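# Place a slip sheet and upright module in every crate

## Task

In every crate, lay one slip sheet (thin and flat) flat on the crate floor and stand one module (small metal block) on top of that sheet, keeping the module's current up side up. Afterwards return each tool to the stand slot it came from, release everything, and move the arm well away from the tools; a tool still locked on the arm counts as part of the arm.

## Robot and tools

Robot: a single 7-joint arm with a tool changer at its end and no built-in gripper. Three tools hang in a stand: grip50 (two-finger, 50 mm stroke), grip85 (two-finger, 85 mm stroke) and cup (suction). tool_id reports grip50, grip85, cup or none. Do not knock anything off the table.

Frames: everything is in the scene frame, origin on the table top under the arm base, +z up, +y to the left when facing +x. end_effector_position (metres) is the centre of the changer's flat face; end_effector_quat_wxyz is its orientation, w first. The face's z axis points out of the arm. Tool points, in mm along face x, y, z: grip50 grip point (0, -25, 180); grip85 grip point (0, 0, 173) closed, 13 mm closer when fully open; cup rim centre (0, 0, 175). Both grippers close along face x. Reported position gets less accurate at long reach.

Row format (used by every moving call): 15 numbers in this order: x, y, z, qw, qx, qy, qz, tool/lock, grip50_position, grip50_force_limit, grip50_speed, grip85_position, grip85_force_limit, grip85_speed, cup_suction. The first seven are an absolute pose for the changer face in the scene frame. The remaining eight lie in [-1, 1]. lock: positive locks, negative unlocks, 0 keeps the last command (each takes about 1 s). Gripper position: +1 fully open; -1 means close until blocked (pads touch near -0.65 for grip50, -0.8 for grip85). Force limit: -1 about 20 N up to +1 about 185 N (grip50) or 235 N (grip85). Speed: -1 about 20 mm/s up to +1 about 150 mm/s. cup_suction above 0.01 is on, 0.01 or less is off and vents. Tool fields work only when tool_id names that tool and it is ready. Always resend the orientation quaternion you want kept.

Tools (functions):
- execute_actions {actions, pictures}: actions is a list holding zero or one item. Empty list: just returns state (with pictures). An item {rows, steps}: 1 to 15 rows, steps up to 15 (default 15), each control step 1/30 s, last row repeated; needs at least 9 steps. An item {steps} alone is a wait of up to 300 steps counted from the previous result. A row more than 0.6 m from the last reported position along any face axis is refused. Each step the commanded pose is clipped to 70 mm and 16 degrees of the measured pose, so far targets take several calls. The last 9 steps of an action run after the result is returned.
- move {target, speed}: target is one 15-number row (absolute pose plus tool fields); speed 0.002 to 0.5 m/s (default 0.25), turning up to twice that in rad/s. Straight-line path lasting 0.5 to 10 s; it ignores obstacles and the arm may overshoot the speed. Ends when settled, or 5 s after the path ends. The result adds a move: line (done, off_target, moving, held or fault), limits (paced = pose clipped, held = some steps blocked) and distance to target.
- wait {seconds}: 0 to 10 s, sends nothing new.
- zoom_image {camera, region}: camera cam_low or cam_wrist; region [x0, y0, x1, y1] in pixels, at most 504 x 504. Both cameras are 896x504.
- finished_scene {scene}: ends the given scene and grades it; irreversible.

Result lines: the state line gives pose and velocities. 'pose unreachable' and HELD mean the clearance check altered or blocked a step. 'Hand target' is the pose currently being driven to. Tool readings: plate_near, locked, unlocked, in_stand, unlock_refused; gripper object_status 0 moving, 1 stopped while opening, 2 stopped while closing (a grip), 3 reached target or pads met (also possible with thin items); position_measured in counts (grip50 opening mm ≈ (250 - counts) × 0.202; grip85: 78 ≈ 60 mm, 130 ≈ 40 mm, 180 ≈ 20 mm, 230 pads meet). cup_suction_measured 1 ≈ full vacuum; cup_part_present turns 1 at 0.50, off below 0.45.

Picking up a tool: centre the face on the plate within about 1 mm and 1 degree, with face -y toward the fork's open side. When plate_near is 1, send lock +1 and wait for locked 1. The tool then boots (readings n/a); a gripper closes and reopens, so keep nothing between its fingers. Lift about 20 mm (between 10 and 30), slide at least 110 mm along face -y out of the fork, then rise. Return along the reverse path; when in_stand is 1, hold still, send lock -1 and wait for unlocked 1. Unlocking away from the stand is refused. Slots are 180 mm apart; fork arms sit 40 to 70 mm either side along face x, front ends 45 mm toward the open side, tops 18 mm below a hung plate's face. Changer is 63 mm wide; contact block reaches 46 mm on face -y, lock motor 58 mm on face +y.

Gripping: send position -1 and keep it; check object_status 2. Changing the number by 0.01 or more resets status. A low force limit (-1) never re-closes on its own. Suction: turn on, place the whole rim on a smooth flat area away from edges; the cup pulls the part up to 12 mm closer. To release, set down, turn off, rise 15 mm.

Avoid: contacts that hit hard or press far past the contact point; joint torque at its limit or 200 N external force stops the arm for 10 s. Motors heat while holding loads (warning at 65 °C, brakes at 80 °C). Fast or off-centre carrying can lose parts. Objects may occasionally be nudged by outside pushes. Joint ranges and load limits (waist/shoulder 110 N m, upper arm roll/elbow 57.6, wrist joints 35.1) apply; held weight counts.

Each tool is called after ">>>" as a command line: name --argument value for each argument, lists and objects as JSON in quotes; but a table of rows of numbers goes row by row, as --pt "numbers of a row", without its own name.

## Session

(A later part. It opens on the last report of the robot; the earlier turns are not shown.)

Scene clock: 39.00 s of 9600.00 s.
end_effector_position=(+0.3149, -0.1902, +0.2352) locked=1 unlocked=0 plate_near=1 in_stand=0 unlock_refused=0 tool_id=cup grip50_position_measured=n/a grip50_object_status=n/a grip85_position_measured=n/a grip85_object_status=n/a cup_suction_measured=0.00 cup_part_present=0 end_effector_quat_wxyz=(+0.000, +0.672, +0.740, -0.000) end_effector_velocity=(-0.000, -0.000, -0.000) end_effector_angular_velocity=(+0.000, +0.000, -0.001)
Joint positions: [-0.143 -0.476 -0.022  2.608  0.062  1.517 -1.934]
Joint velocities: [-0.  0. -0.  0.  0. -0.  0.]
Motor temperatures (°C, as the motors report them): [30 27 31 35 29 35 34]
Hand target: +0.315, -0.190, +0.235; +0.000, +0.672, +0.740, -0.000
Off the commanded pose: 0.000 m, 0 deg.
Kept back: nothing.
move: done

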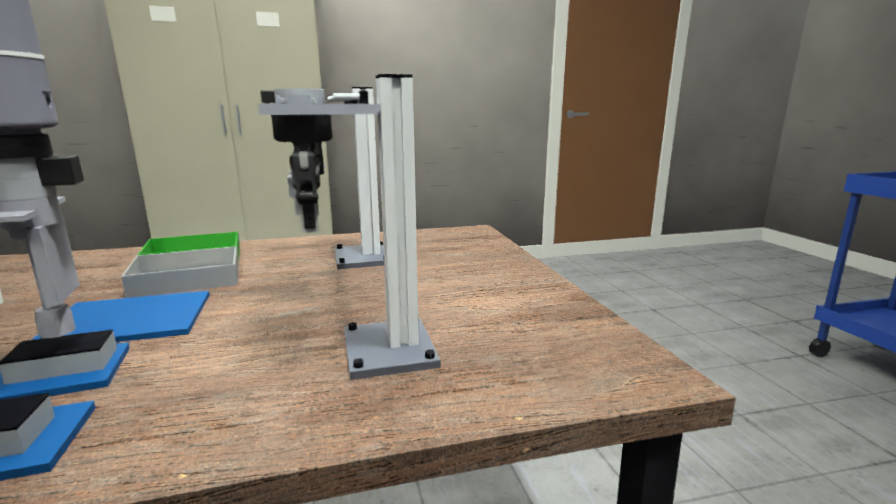

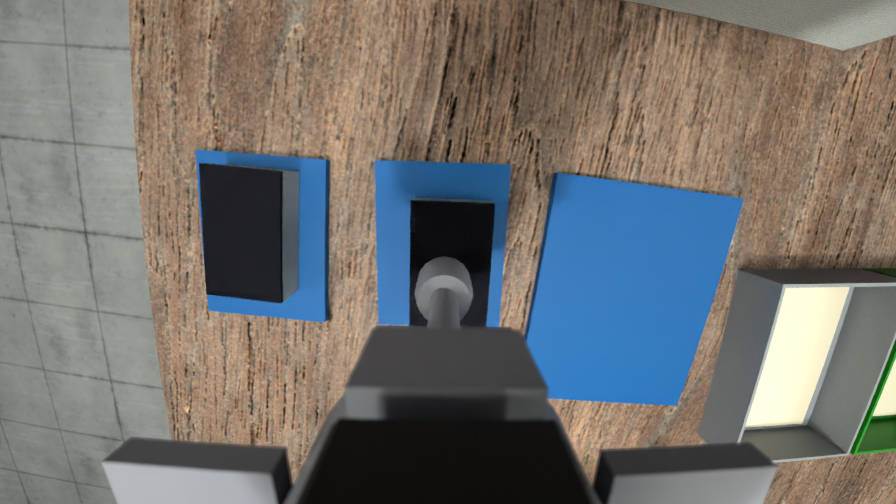

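>>> move --target '[0.314,-0.186,0.215,0,0.685,0.7285,0,0,1,0,0,1,0,0,1]' --speed 0.02

>>> move --target '[0.314,-0.186,0.211,0,0.685,0.7285,0,0,1,0,0,1,0,0,1]' --speed 0.01

Scene clock: 40.60 s of 9600.00 s.
end_effector_position=(+0.3139, -0.1861, +0.2150) locked=1 unlocked=0 plate_near=1 in_stand=0 unlock_refused=0 tool_id=cup grip50_position_measured=n/a grip50_object_status=n/a grip85_position_measured=n/a grip85_object_status=n/a cup_suction_measured=0.81 cup_part_present=1 end_effector_quat_wxyz=(+0.000, +0.685, +0.729, -0.000) end_effector_velocity=(-0.000, +0.000, -0.000) end_effector_angular_velocity=(+0.000, +0.000, +0.001)
Joint positions: [-0.137 -0.561 -0.009  2.597  0.087  1.592 -1.907]
Joint velocities: [-0.  0.  0.  0. -0. -0. -0.]
Motor temperatures (°C, as the motors report them): [30 27 31 35 29 35 34]
Hand target: +0.314, -0.186, +0.215; +0.000, +0.685, +0.729, -0.000
Off the commanded pose: 0.000 m, 0 deg.
Kept back: nothing.
move: done

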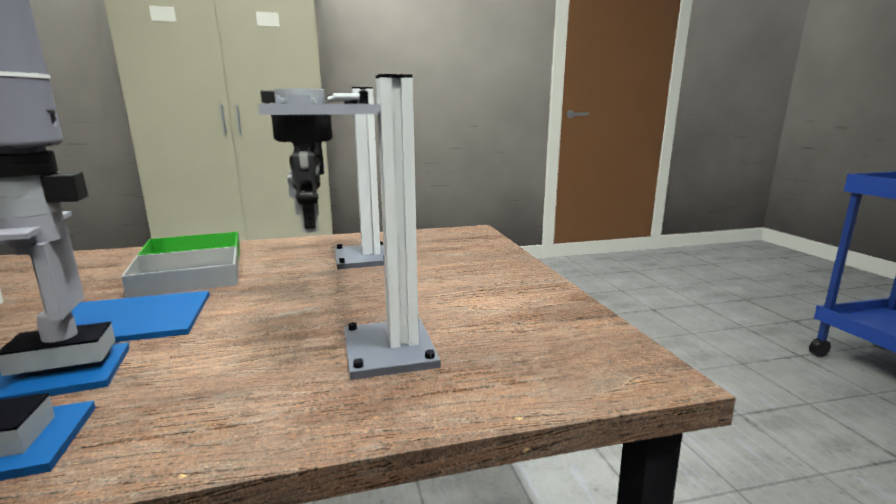

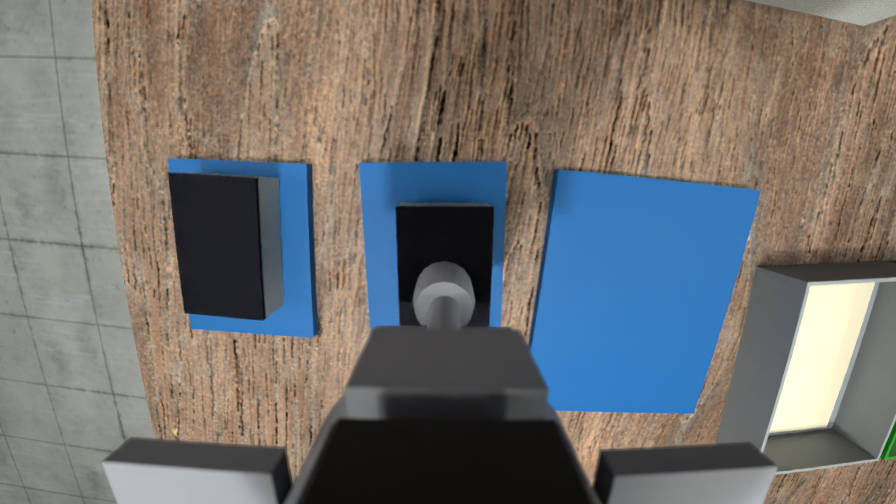

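Scene clock: 41.30 s of 9600.00 s.
end_effector_position=(+0.3139, -0.1859, +0.2109) locked=1 unlocked=0 plate_near=1 in_stand=0 unlock_refused=0 tool_id=cup grip50_position_measured=n/a grip50_object_status=n/a grip85_position_measured=n/a grip85_object_status=n/a cup_suction_measured=0.99 cup_part_present=1 end_effector_quat_wxyz=(-0.000, +0.685, +0.729, -0.000) end_effector_velocity=(-0.000, +0.000, +0.000) end_effector_angular_velocity=(+0.000, +0.000, +0.000)
Joint positions: [-0.14  -0.579 -0.006  2.594  0.087  1.605 -1.907]
Joint velocities: [ 0.  0. -0.  0.  0. -0. -0.]
Motor temperatures (°C, as the motors report them): [30 27 31 35 29 35 34]
Hand target: +0.314, -0.186, +0.211; +0.000, +0.685, +0.729, -0.000
Off the commanded pose: 0.000 m, 0 deg.
Kept back: nothing.
move: done

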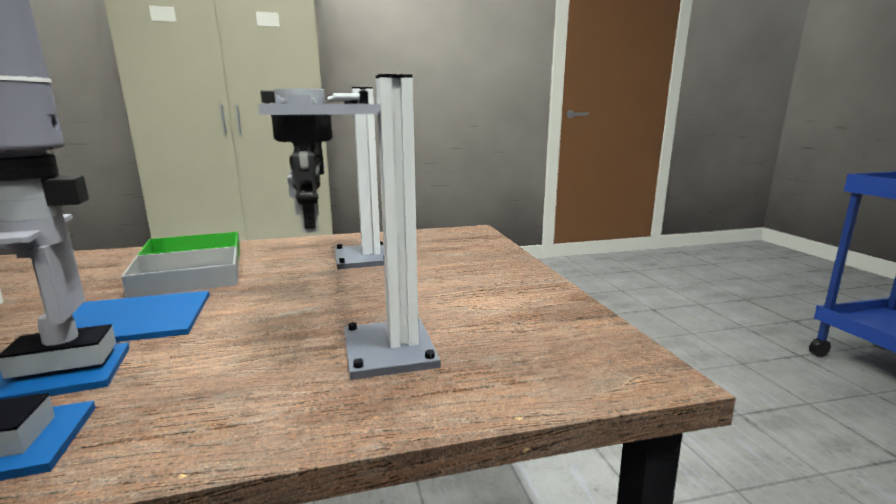

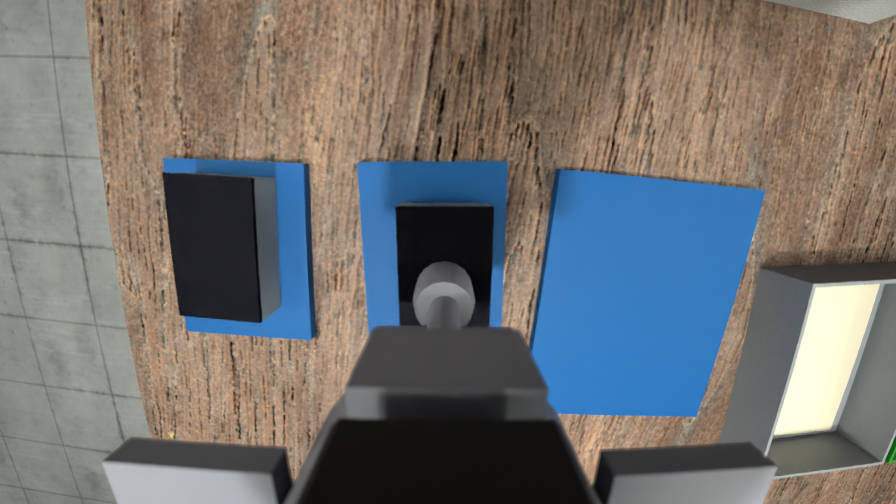

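>>> move --target '[0.36,-0.186,0.27,0,0.685,0.7285,0,0,1,0,0,1,0,0,1]' --speed 0.08

>>> move --target '[0.365,0.303,0.27,0,0.672,0.74,0,0,1,0,0,1,0,0,1]' --speed 0.18

>>> move --target '[0.365,0.303,0.203,0,0.672,0.74,0,0,1,0,0,1,0,0,1]' --speed 0.03

>>> move --target '[0.365,0.303,0.205,0,0.672,0.74,0,0,1,0,0,1,0,0,0]' --speed 0.01

>>> move --target '[0.365,0.303,0.26,0,0.672,0.74,0,0,1,0,0,1,0,0,0]' --speed 0.1

>>> move --target '[0.37,-0.2,0.26,0,0.685,0.7285,0,0,1,0,0,1,0,0,0]'

>>> move --target '[0.303,-0.34,0.235,0,0.695,0.719,0,0,1,0,0,1,0,0,0]' --speed 0.15

Scene clock: 43.13 s of 9600.00 s.
end_effector_position=(+0.3601, -0.1858, +0.2697) locked=1 unlocked=0 plate_near=1 in_stand=0 unlock_refused=0 tool_id=cup grip50_position_measured=n/a grip50_object_status=n/a grip85_position_measured=n/a grip85_object_status=n/a cup_suction_measured=0.99 cup_part_present=1 end_effector_quat_wxyz=(-0.000, +0.685, +0.729, +0.000) end_effector_velocity=(-0.000, +0.000, -0.000) end_effector_angular_velocity=(+0.000, +0.000, -0.000)
Joint positions: [-0.092 -0.368 -0.045  2.518  0.045  1.318 -1.852]
Joint velocities: [ 0. -0.  0. -0.  0. -0.  0.]
Motor temperatures (°C, as the motors report them): [30 27 31 35 29 35 34]
Hand target: +0.360, -0.186, +0.270; -0.000, +0.685, +0.728, +0.001
Off the commanded pose: 0.000 m, 0 deg.
Kept back: nothing.
move: done

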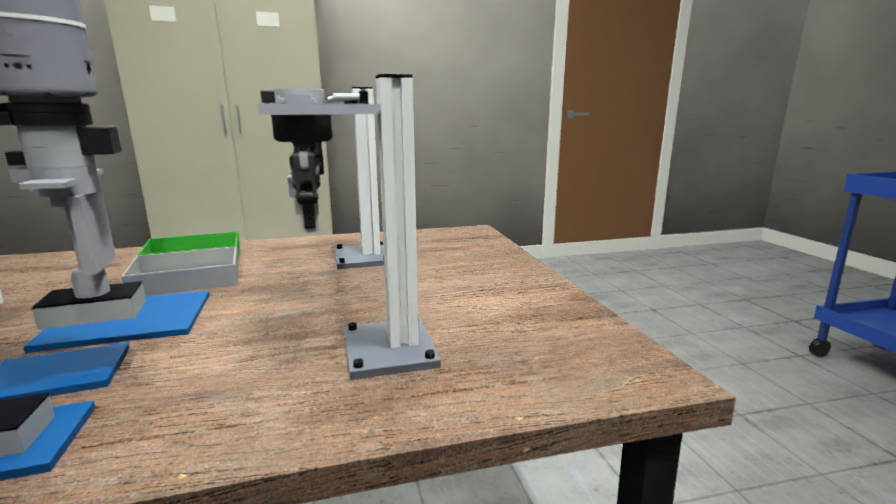

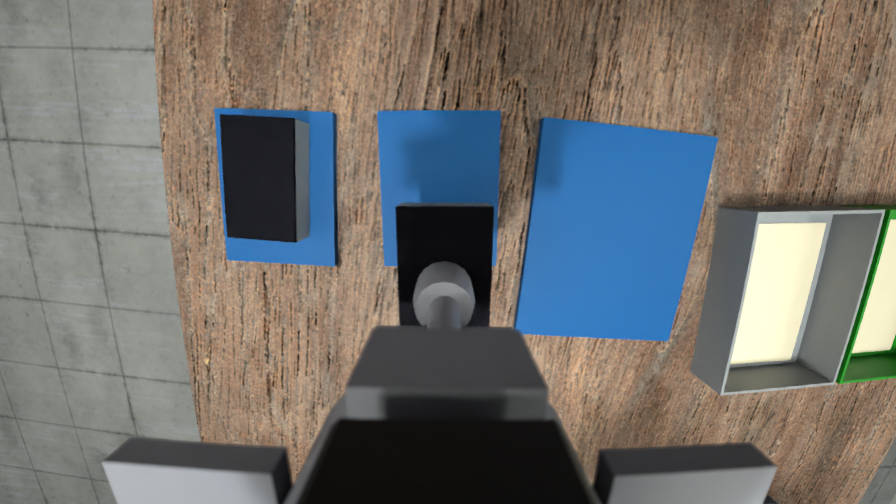

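Scene clock: 46.17 s of 9600.00 s.
end_effector_position=(+0.3658, +0.3022, +0.2697) locked=1 unlocked=0 plate_near=1 in_stand=0 unlock_refused=0 tool_id=cup grip50_position_measured=n/a grip50_object_status=n/a grip85_position_measured=n/a grip85_object_status=n/a cup_suction_measured=0.99 cup_part_present=1 end_effector_quat_wxyz=(+0.001, +0.672, +0.740, -0.001) end_effector_velocity=(+0.000, -0.000, +0.000) end_effector_angular_velocity=(+0.000, -0.000, -0.001)
Joint positions: [ 0.933 -0.468  0.033  2.317 -0.067  1.208 -0.684]
Joint velocities: [-0.001  0.     0.    -0.    -0.     0.     0.   ]
Motor temperatures (°C, as the motors report them): [30 27 31 35 29 35 34]
Hand target: +0.366, +0.302, +0.270; +0.001, +0.672, +0.740, -0.001
Off the commanded pose: 0.001 m, 0 deg.
Kept back: nothing.
move: done

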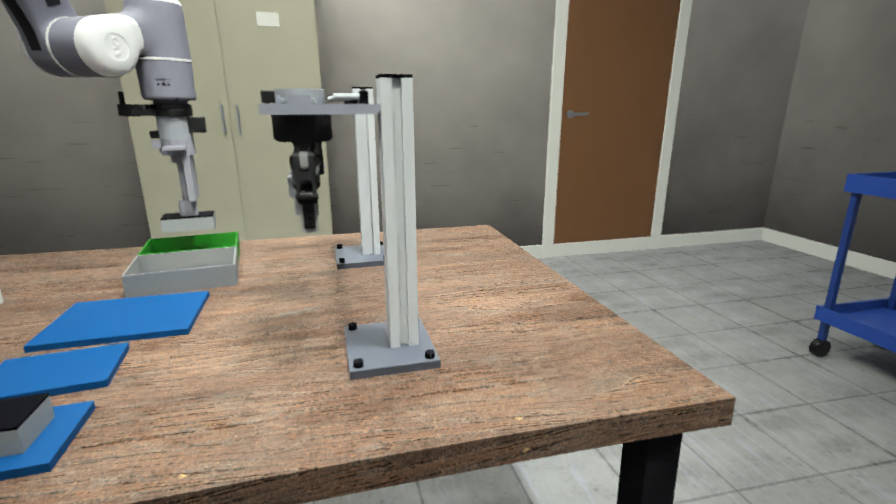

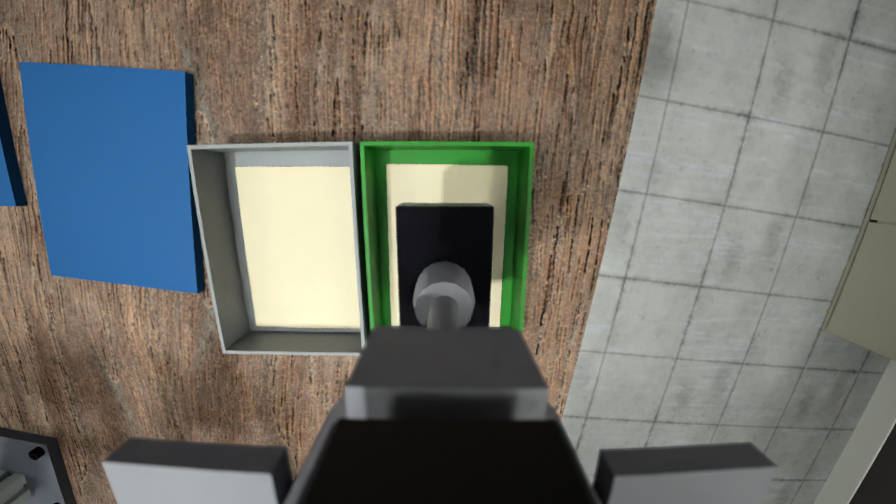

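Scene clock: 48.63 s of 9600.00 s.
end_effector_position=(+0.3650, +0.3027, +0.2030) locked=1 unlocked=0 plate_near=1 in_stand=0 unlock_refused=0 tool_id=cup grip50_position_measured=n/a grip50_object_status=n/a grip85_position_measured=n/a grip85_object_status=n/a cup_suction_measured=0.99 cup_part_present=1 end_effector_quat_wxyz=(+0.000, +0.672, +0.740, -0.000) end_effector_velocity=(+0.000, +0.000, +0.000) end_effector_angular_velocity=(+0.001, -0.000, -0.001)
Joint positions: [ 0.955 -0.663  0.008  2.3   -0.068  1.388 -0.68 ]
Joint velocities: [-0.     0.    -0.    -0.     0.001  0.    -0.   ]
Motor temperatures (°C, as the motors report them): [30 27 31 35 29 35 34]
Hand target: +0.365, +0.303, +0.203; +0.000, +0.672, +0.740, +0.000
Off the commanded pose: 0.000 m, 0 deg.
Kept back: nothing.
move: done

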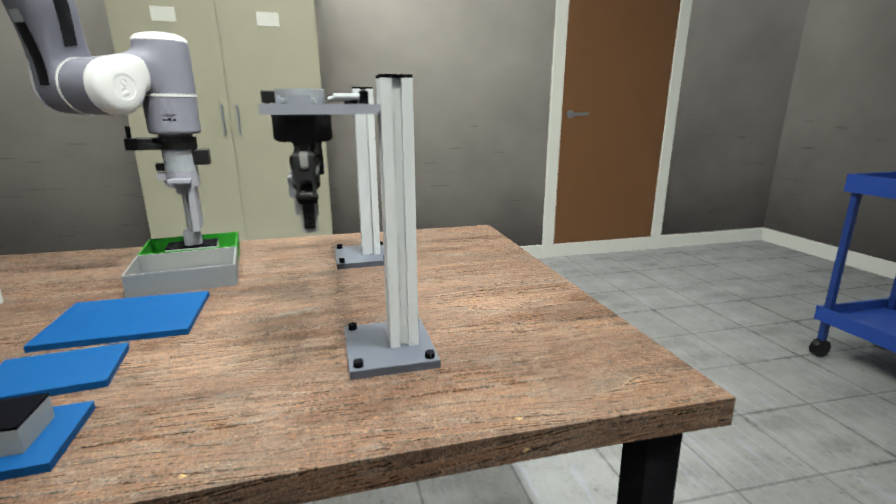

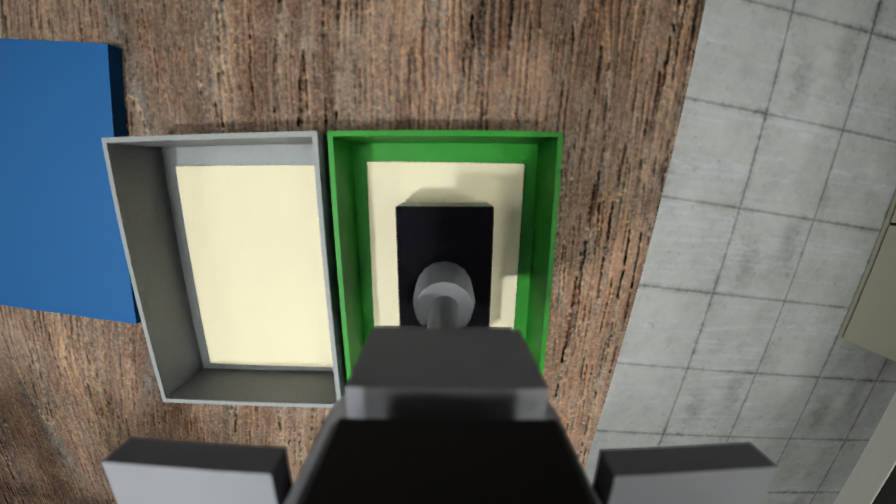

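Scene clock: 49.33 s of 9600.00 s.
end_effector_position=(+0.3652, +0.3032, +0.2053) locked=1 unlocked=0 plate_near=1 in_stand=0 unlock_refused=0 tool_id=cup grip50_position_measured=n/a grip50_object_status=n/a grip85_position_measured=n/a grip85_object_status=n/a cup_suction_measured=0.00 cup_part_present=0 end_effector_quat_wxyz=(+0.000, +0.672, +0.740, +0.000) end_effector_velocity=(+0.000, -0.000, -0.000) end_effector_angular_velocity=(-0.000, +0.000, +0.000)
Joint positions: [ 0.954 -0.657  0.01   2.3   -0.068  1.383 -0.68 ]
Joint velocities: [-0.    -0.     0.     0.     0.    -0.    -0.001]
Motor temperatures (°C, as the motors report them): [30 27 31 35 29 35 34]
Hand target: +0.365, +0.303, +0.205; -0.000, +0.672, +0.740, -0.000
Off the commanded pose: 0.000 m, 0 deg.
Kept back: nothing.
move: done

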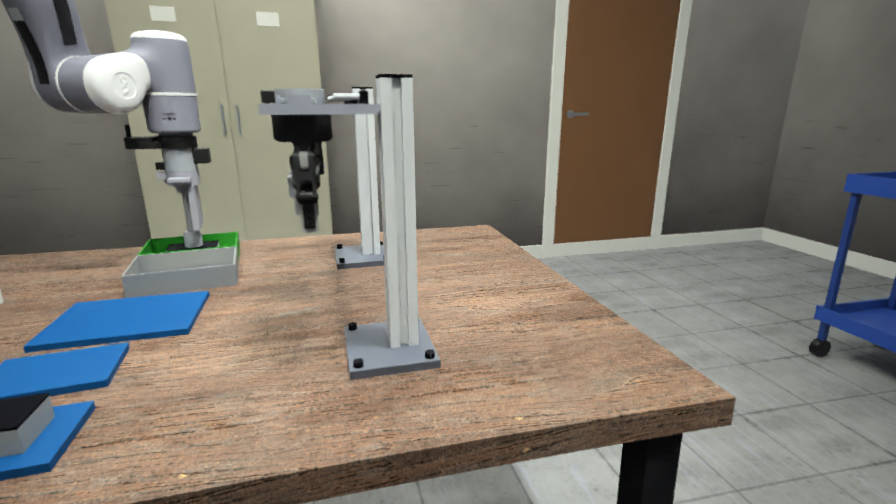

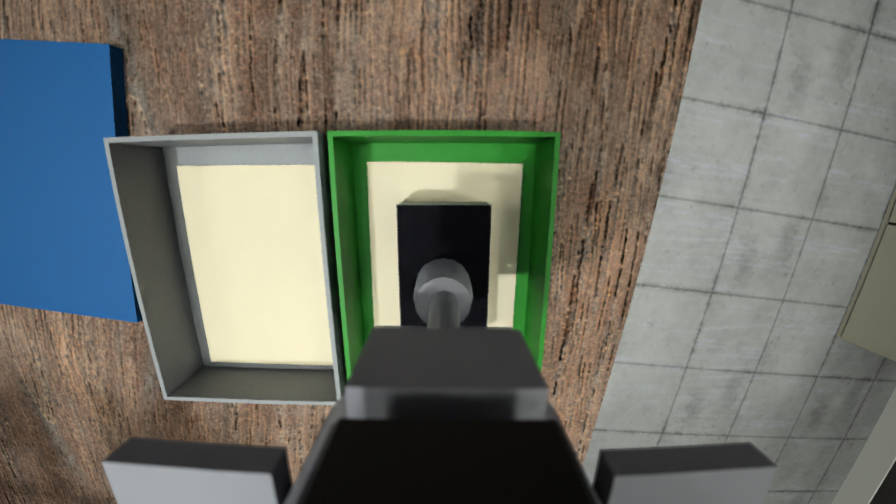

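Scene clock: 50.17 s of 9600.00 s.
end_effector_position=(+0.3649, +0.3032, +0.2599) locked=1 unlocked=0 plate_near=1 in_stand=0 unlock_refused=0 tool_id=cup grip50_position_measured=n/a grip50_object_status=n/a grip85_position_measured=n/a grip85_object_status=n/a cup_suction_measured=0.00 cup_part_present=0 end_effector_quat_wxyz=(-0.000, +0.672, +0.740, -0.000) end_effector_velocity=(-0.000, +0.000, -0.000) end_effector_angular_velocity=(-0.000, +0.000, +0.001)
Joint positions: [ 0.936 -0.496  0.032  2.316 -0.065  1.237 -0.683]
Joint velocities: [-0.    -0.001  0.    -0.    -0.     0.    -0.   ]
Motor temperatures (°C, as the motors report them): [30 27 31 35 29 35 34]
Hand target: +0.365, +0.303, +0.260; -0.000, +0.672, +0.740, -0.000
Off the commanded pose: 0.000 m, 0 deg.
Kept back: nothing.
move: done

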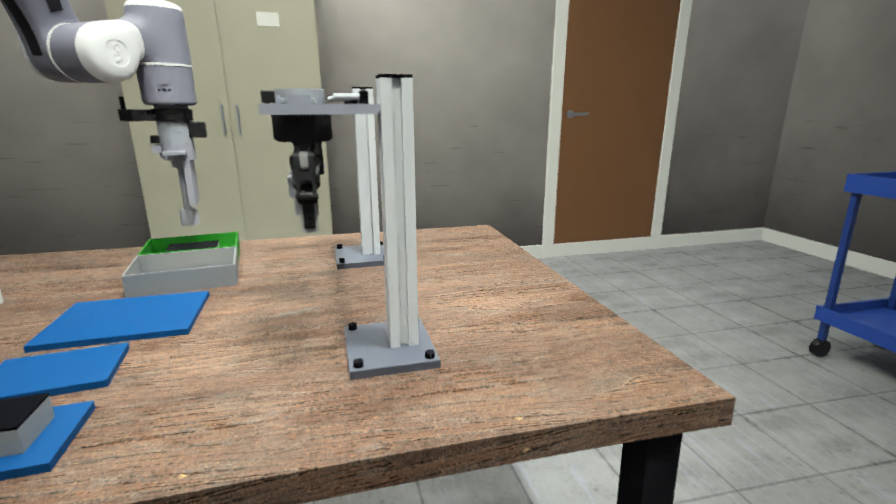

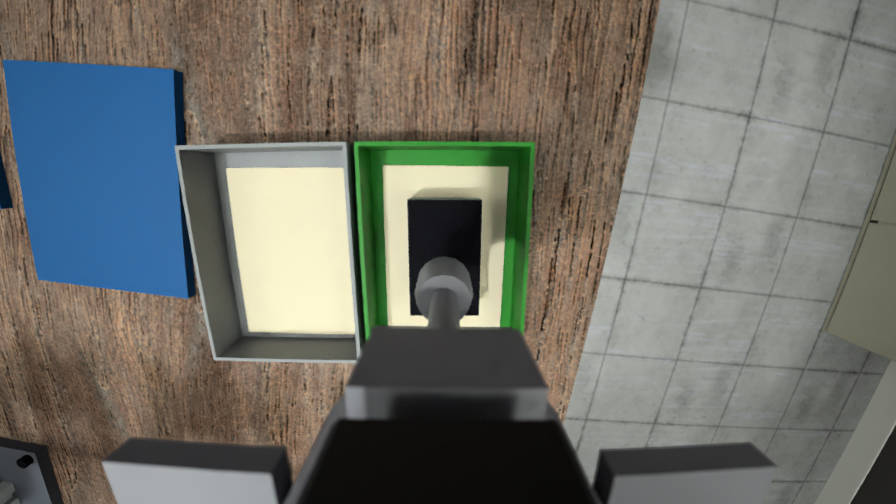

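Scene clock: 52.57 s of 9600.00 s.
end_effector_position=(+0.3690, -0.1993, +0.2601) locked=1 unlocked=0 plate_near=1 in_stand=0 unlock_refused=0 tool_id=cup grip50_position_measured=n/a grip50_object_status=n/a grip85_position_measured=n/a grip85_object_status=n/a cup_suction_measured=0.00 cup_part_present=0 end_effector_quat_wxyz=(-0.001, +0.685, +0.728, +0.000) end_effector_velocity=(+0.000, +0.001, +0.000) end_effector_angular_velocity=(-0.000, +0.000, +0.003)
Joint positions: [-0.162 -0.418 -0.014  2.478  0.006  1.328 -1.854]
Joint velocities: [ 0.002  0.    -0.     0.    -0.001 -0.    -0.   ]
Motor temperatures (°C, as the motors report them): [30 27 31 35 29 35 34]
Hand target: +0.369, -0.199, +0.260; -0.001, +0.685, +0.728, +0.000
Off the commanded pose: 0.001 m, 0 deg.
Kept back: nothing.
move: done

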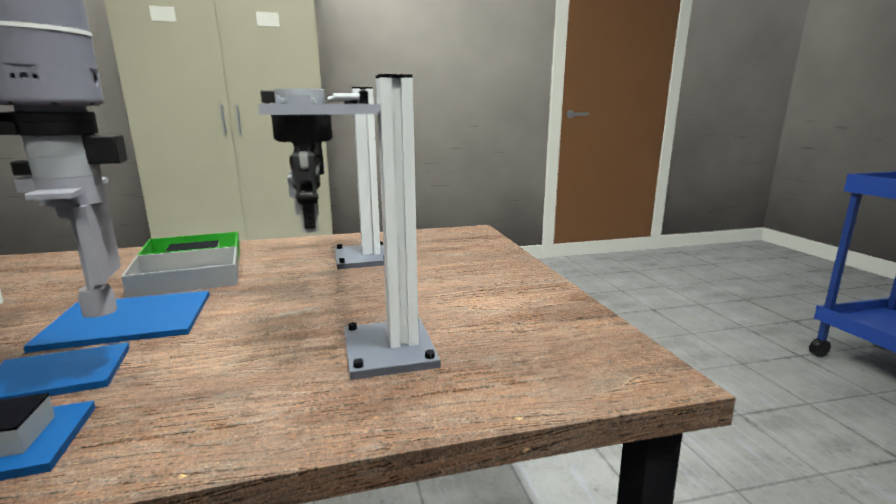

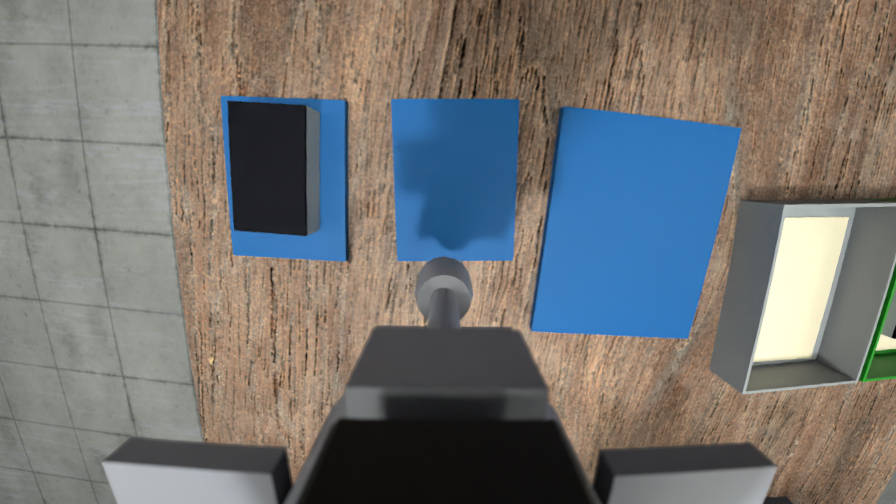

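Scene clock: 53.93 s of 9600.00 s.
end_effector_position=(+0.3029, -0.3397, +0.2350) locked=1 unlocked=0 plate_near=1 in_stand=0 unlock_refused=0 tool_id=cup grip50_position_measured=n/a grip50_object_status=n/a grip85_position_measured=n/a grip85_object_status=n/a cup_suction_measured=0.00 cup_part_present=0 end_effector_quat_wxyz=(-0.000, +0.695, +0.719, +0.000) end_effector_velocity=(+0.000, +0.000, +0.000) end_effector_angular_velocity=(-0.000, -0.001, +0.000)
Joint positions: [-0.528 -0.537 -0.016  2.368  0.018  1.34  -2.207]
Joint velocities: [ 0.001  0.    -0.    -0.     0.001  0.     0.   ]
Motor temperatures (°C, as the motors report them): [30 27 31 35 29 35 34]
Hand target: +0.303, -0.340, +0.235; -0.000, +0.695, +0.719, +0.000
Off the commanded pose: 0.000 m, 0 deg.
Kept back: nothing.
move: done

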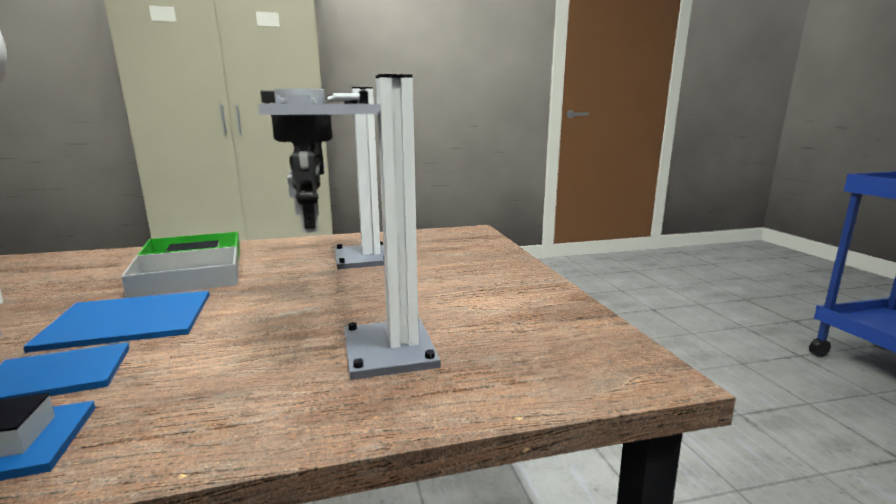

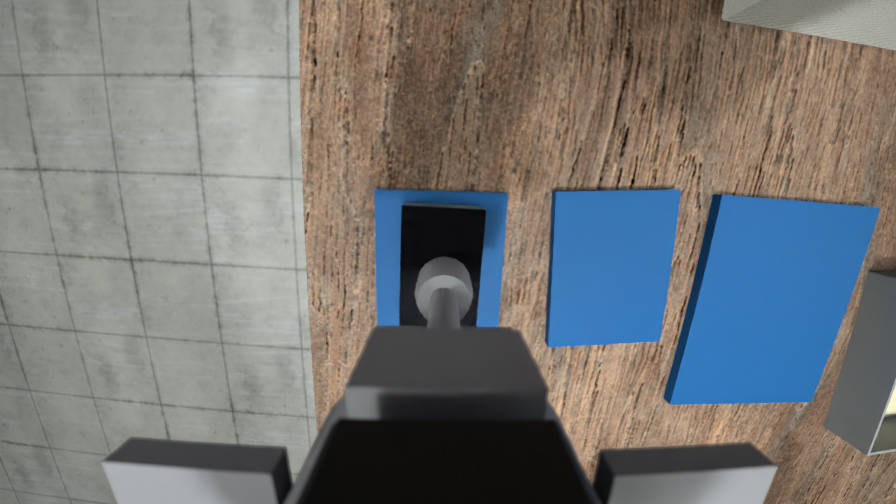

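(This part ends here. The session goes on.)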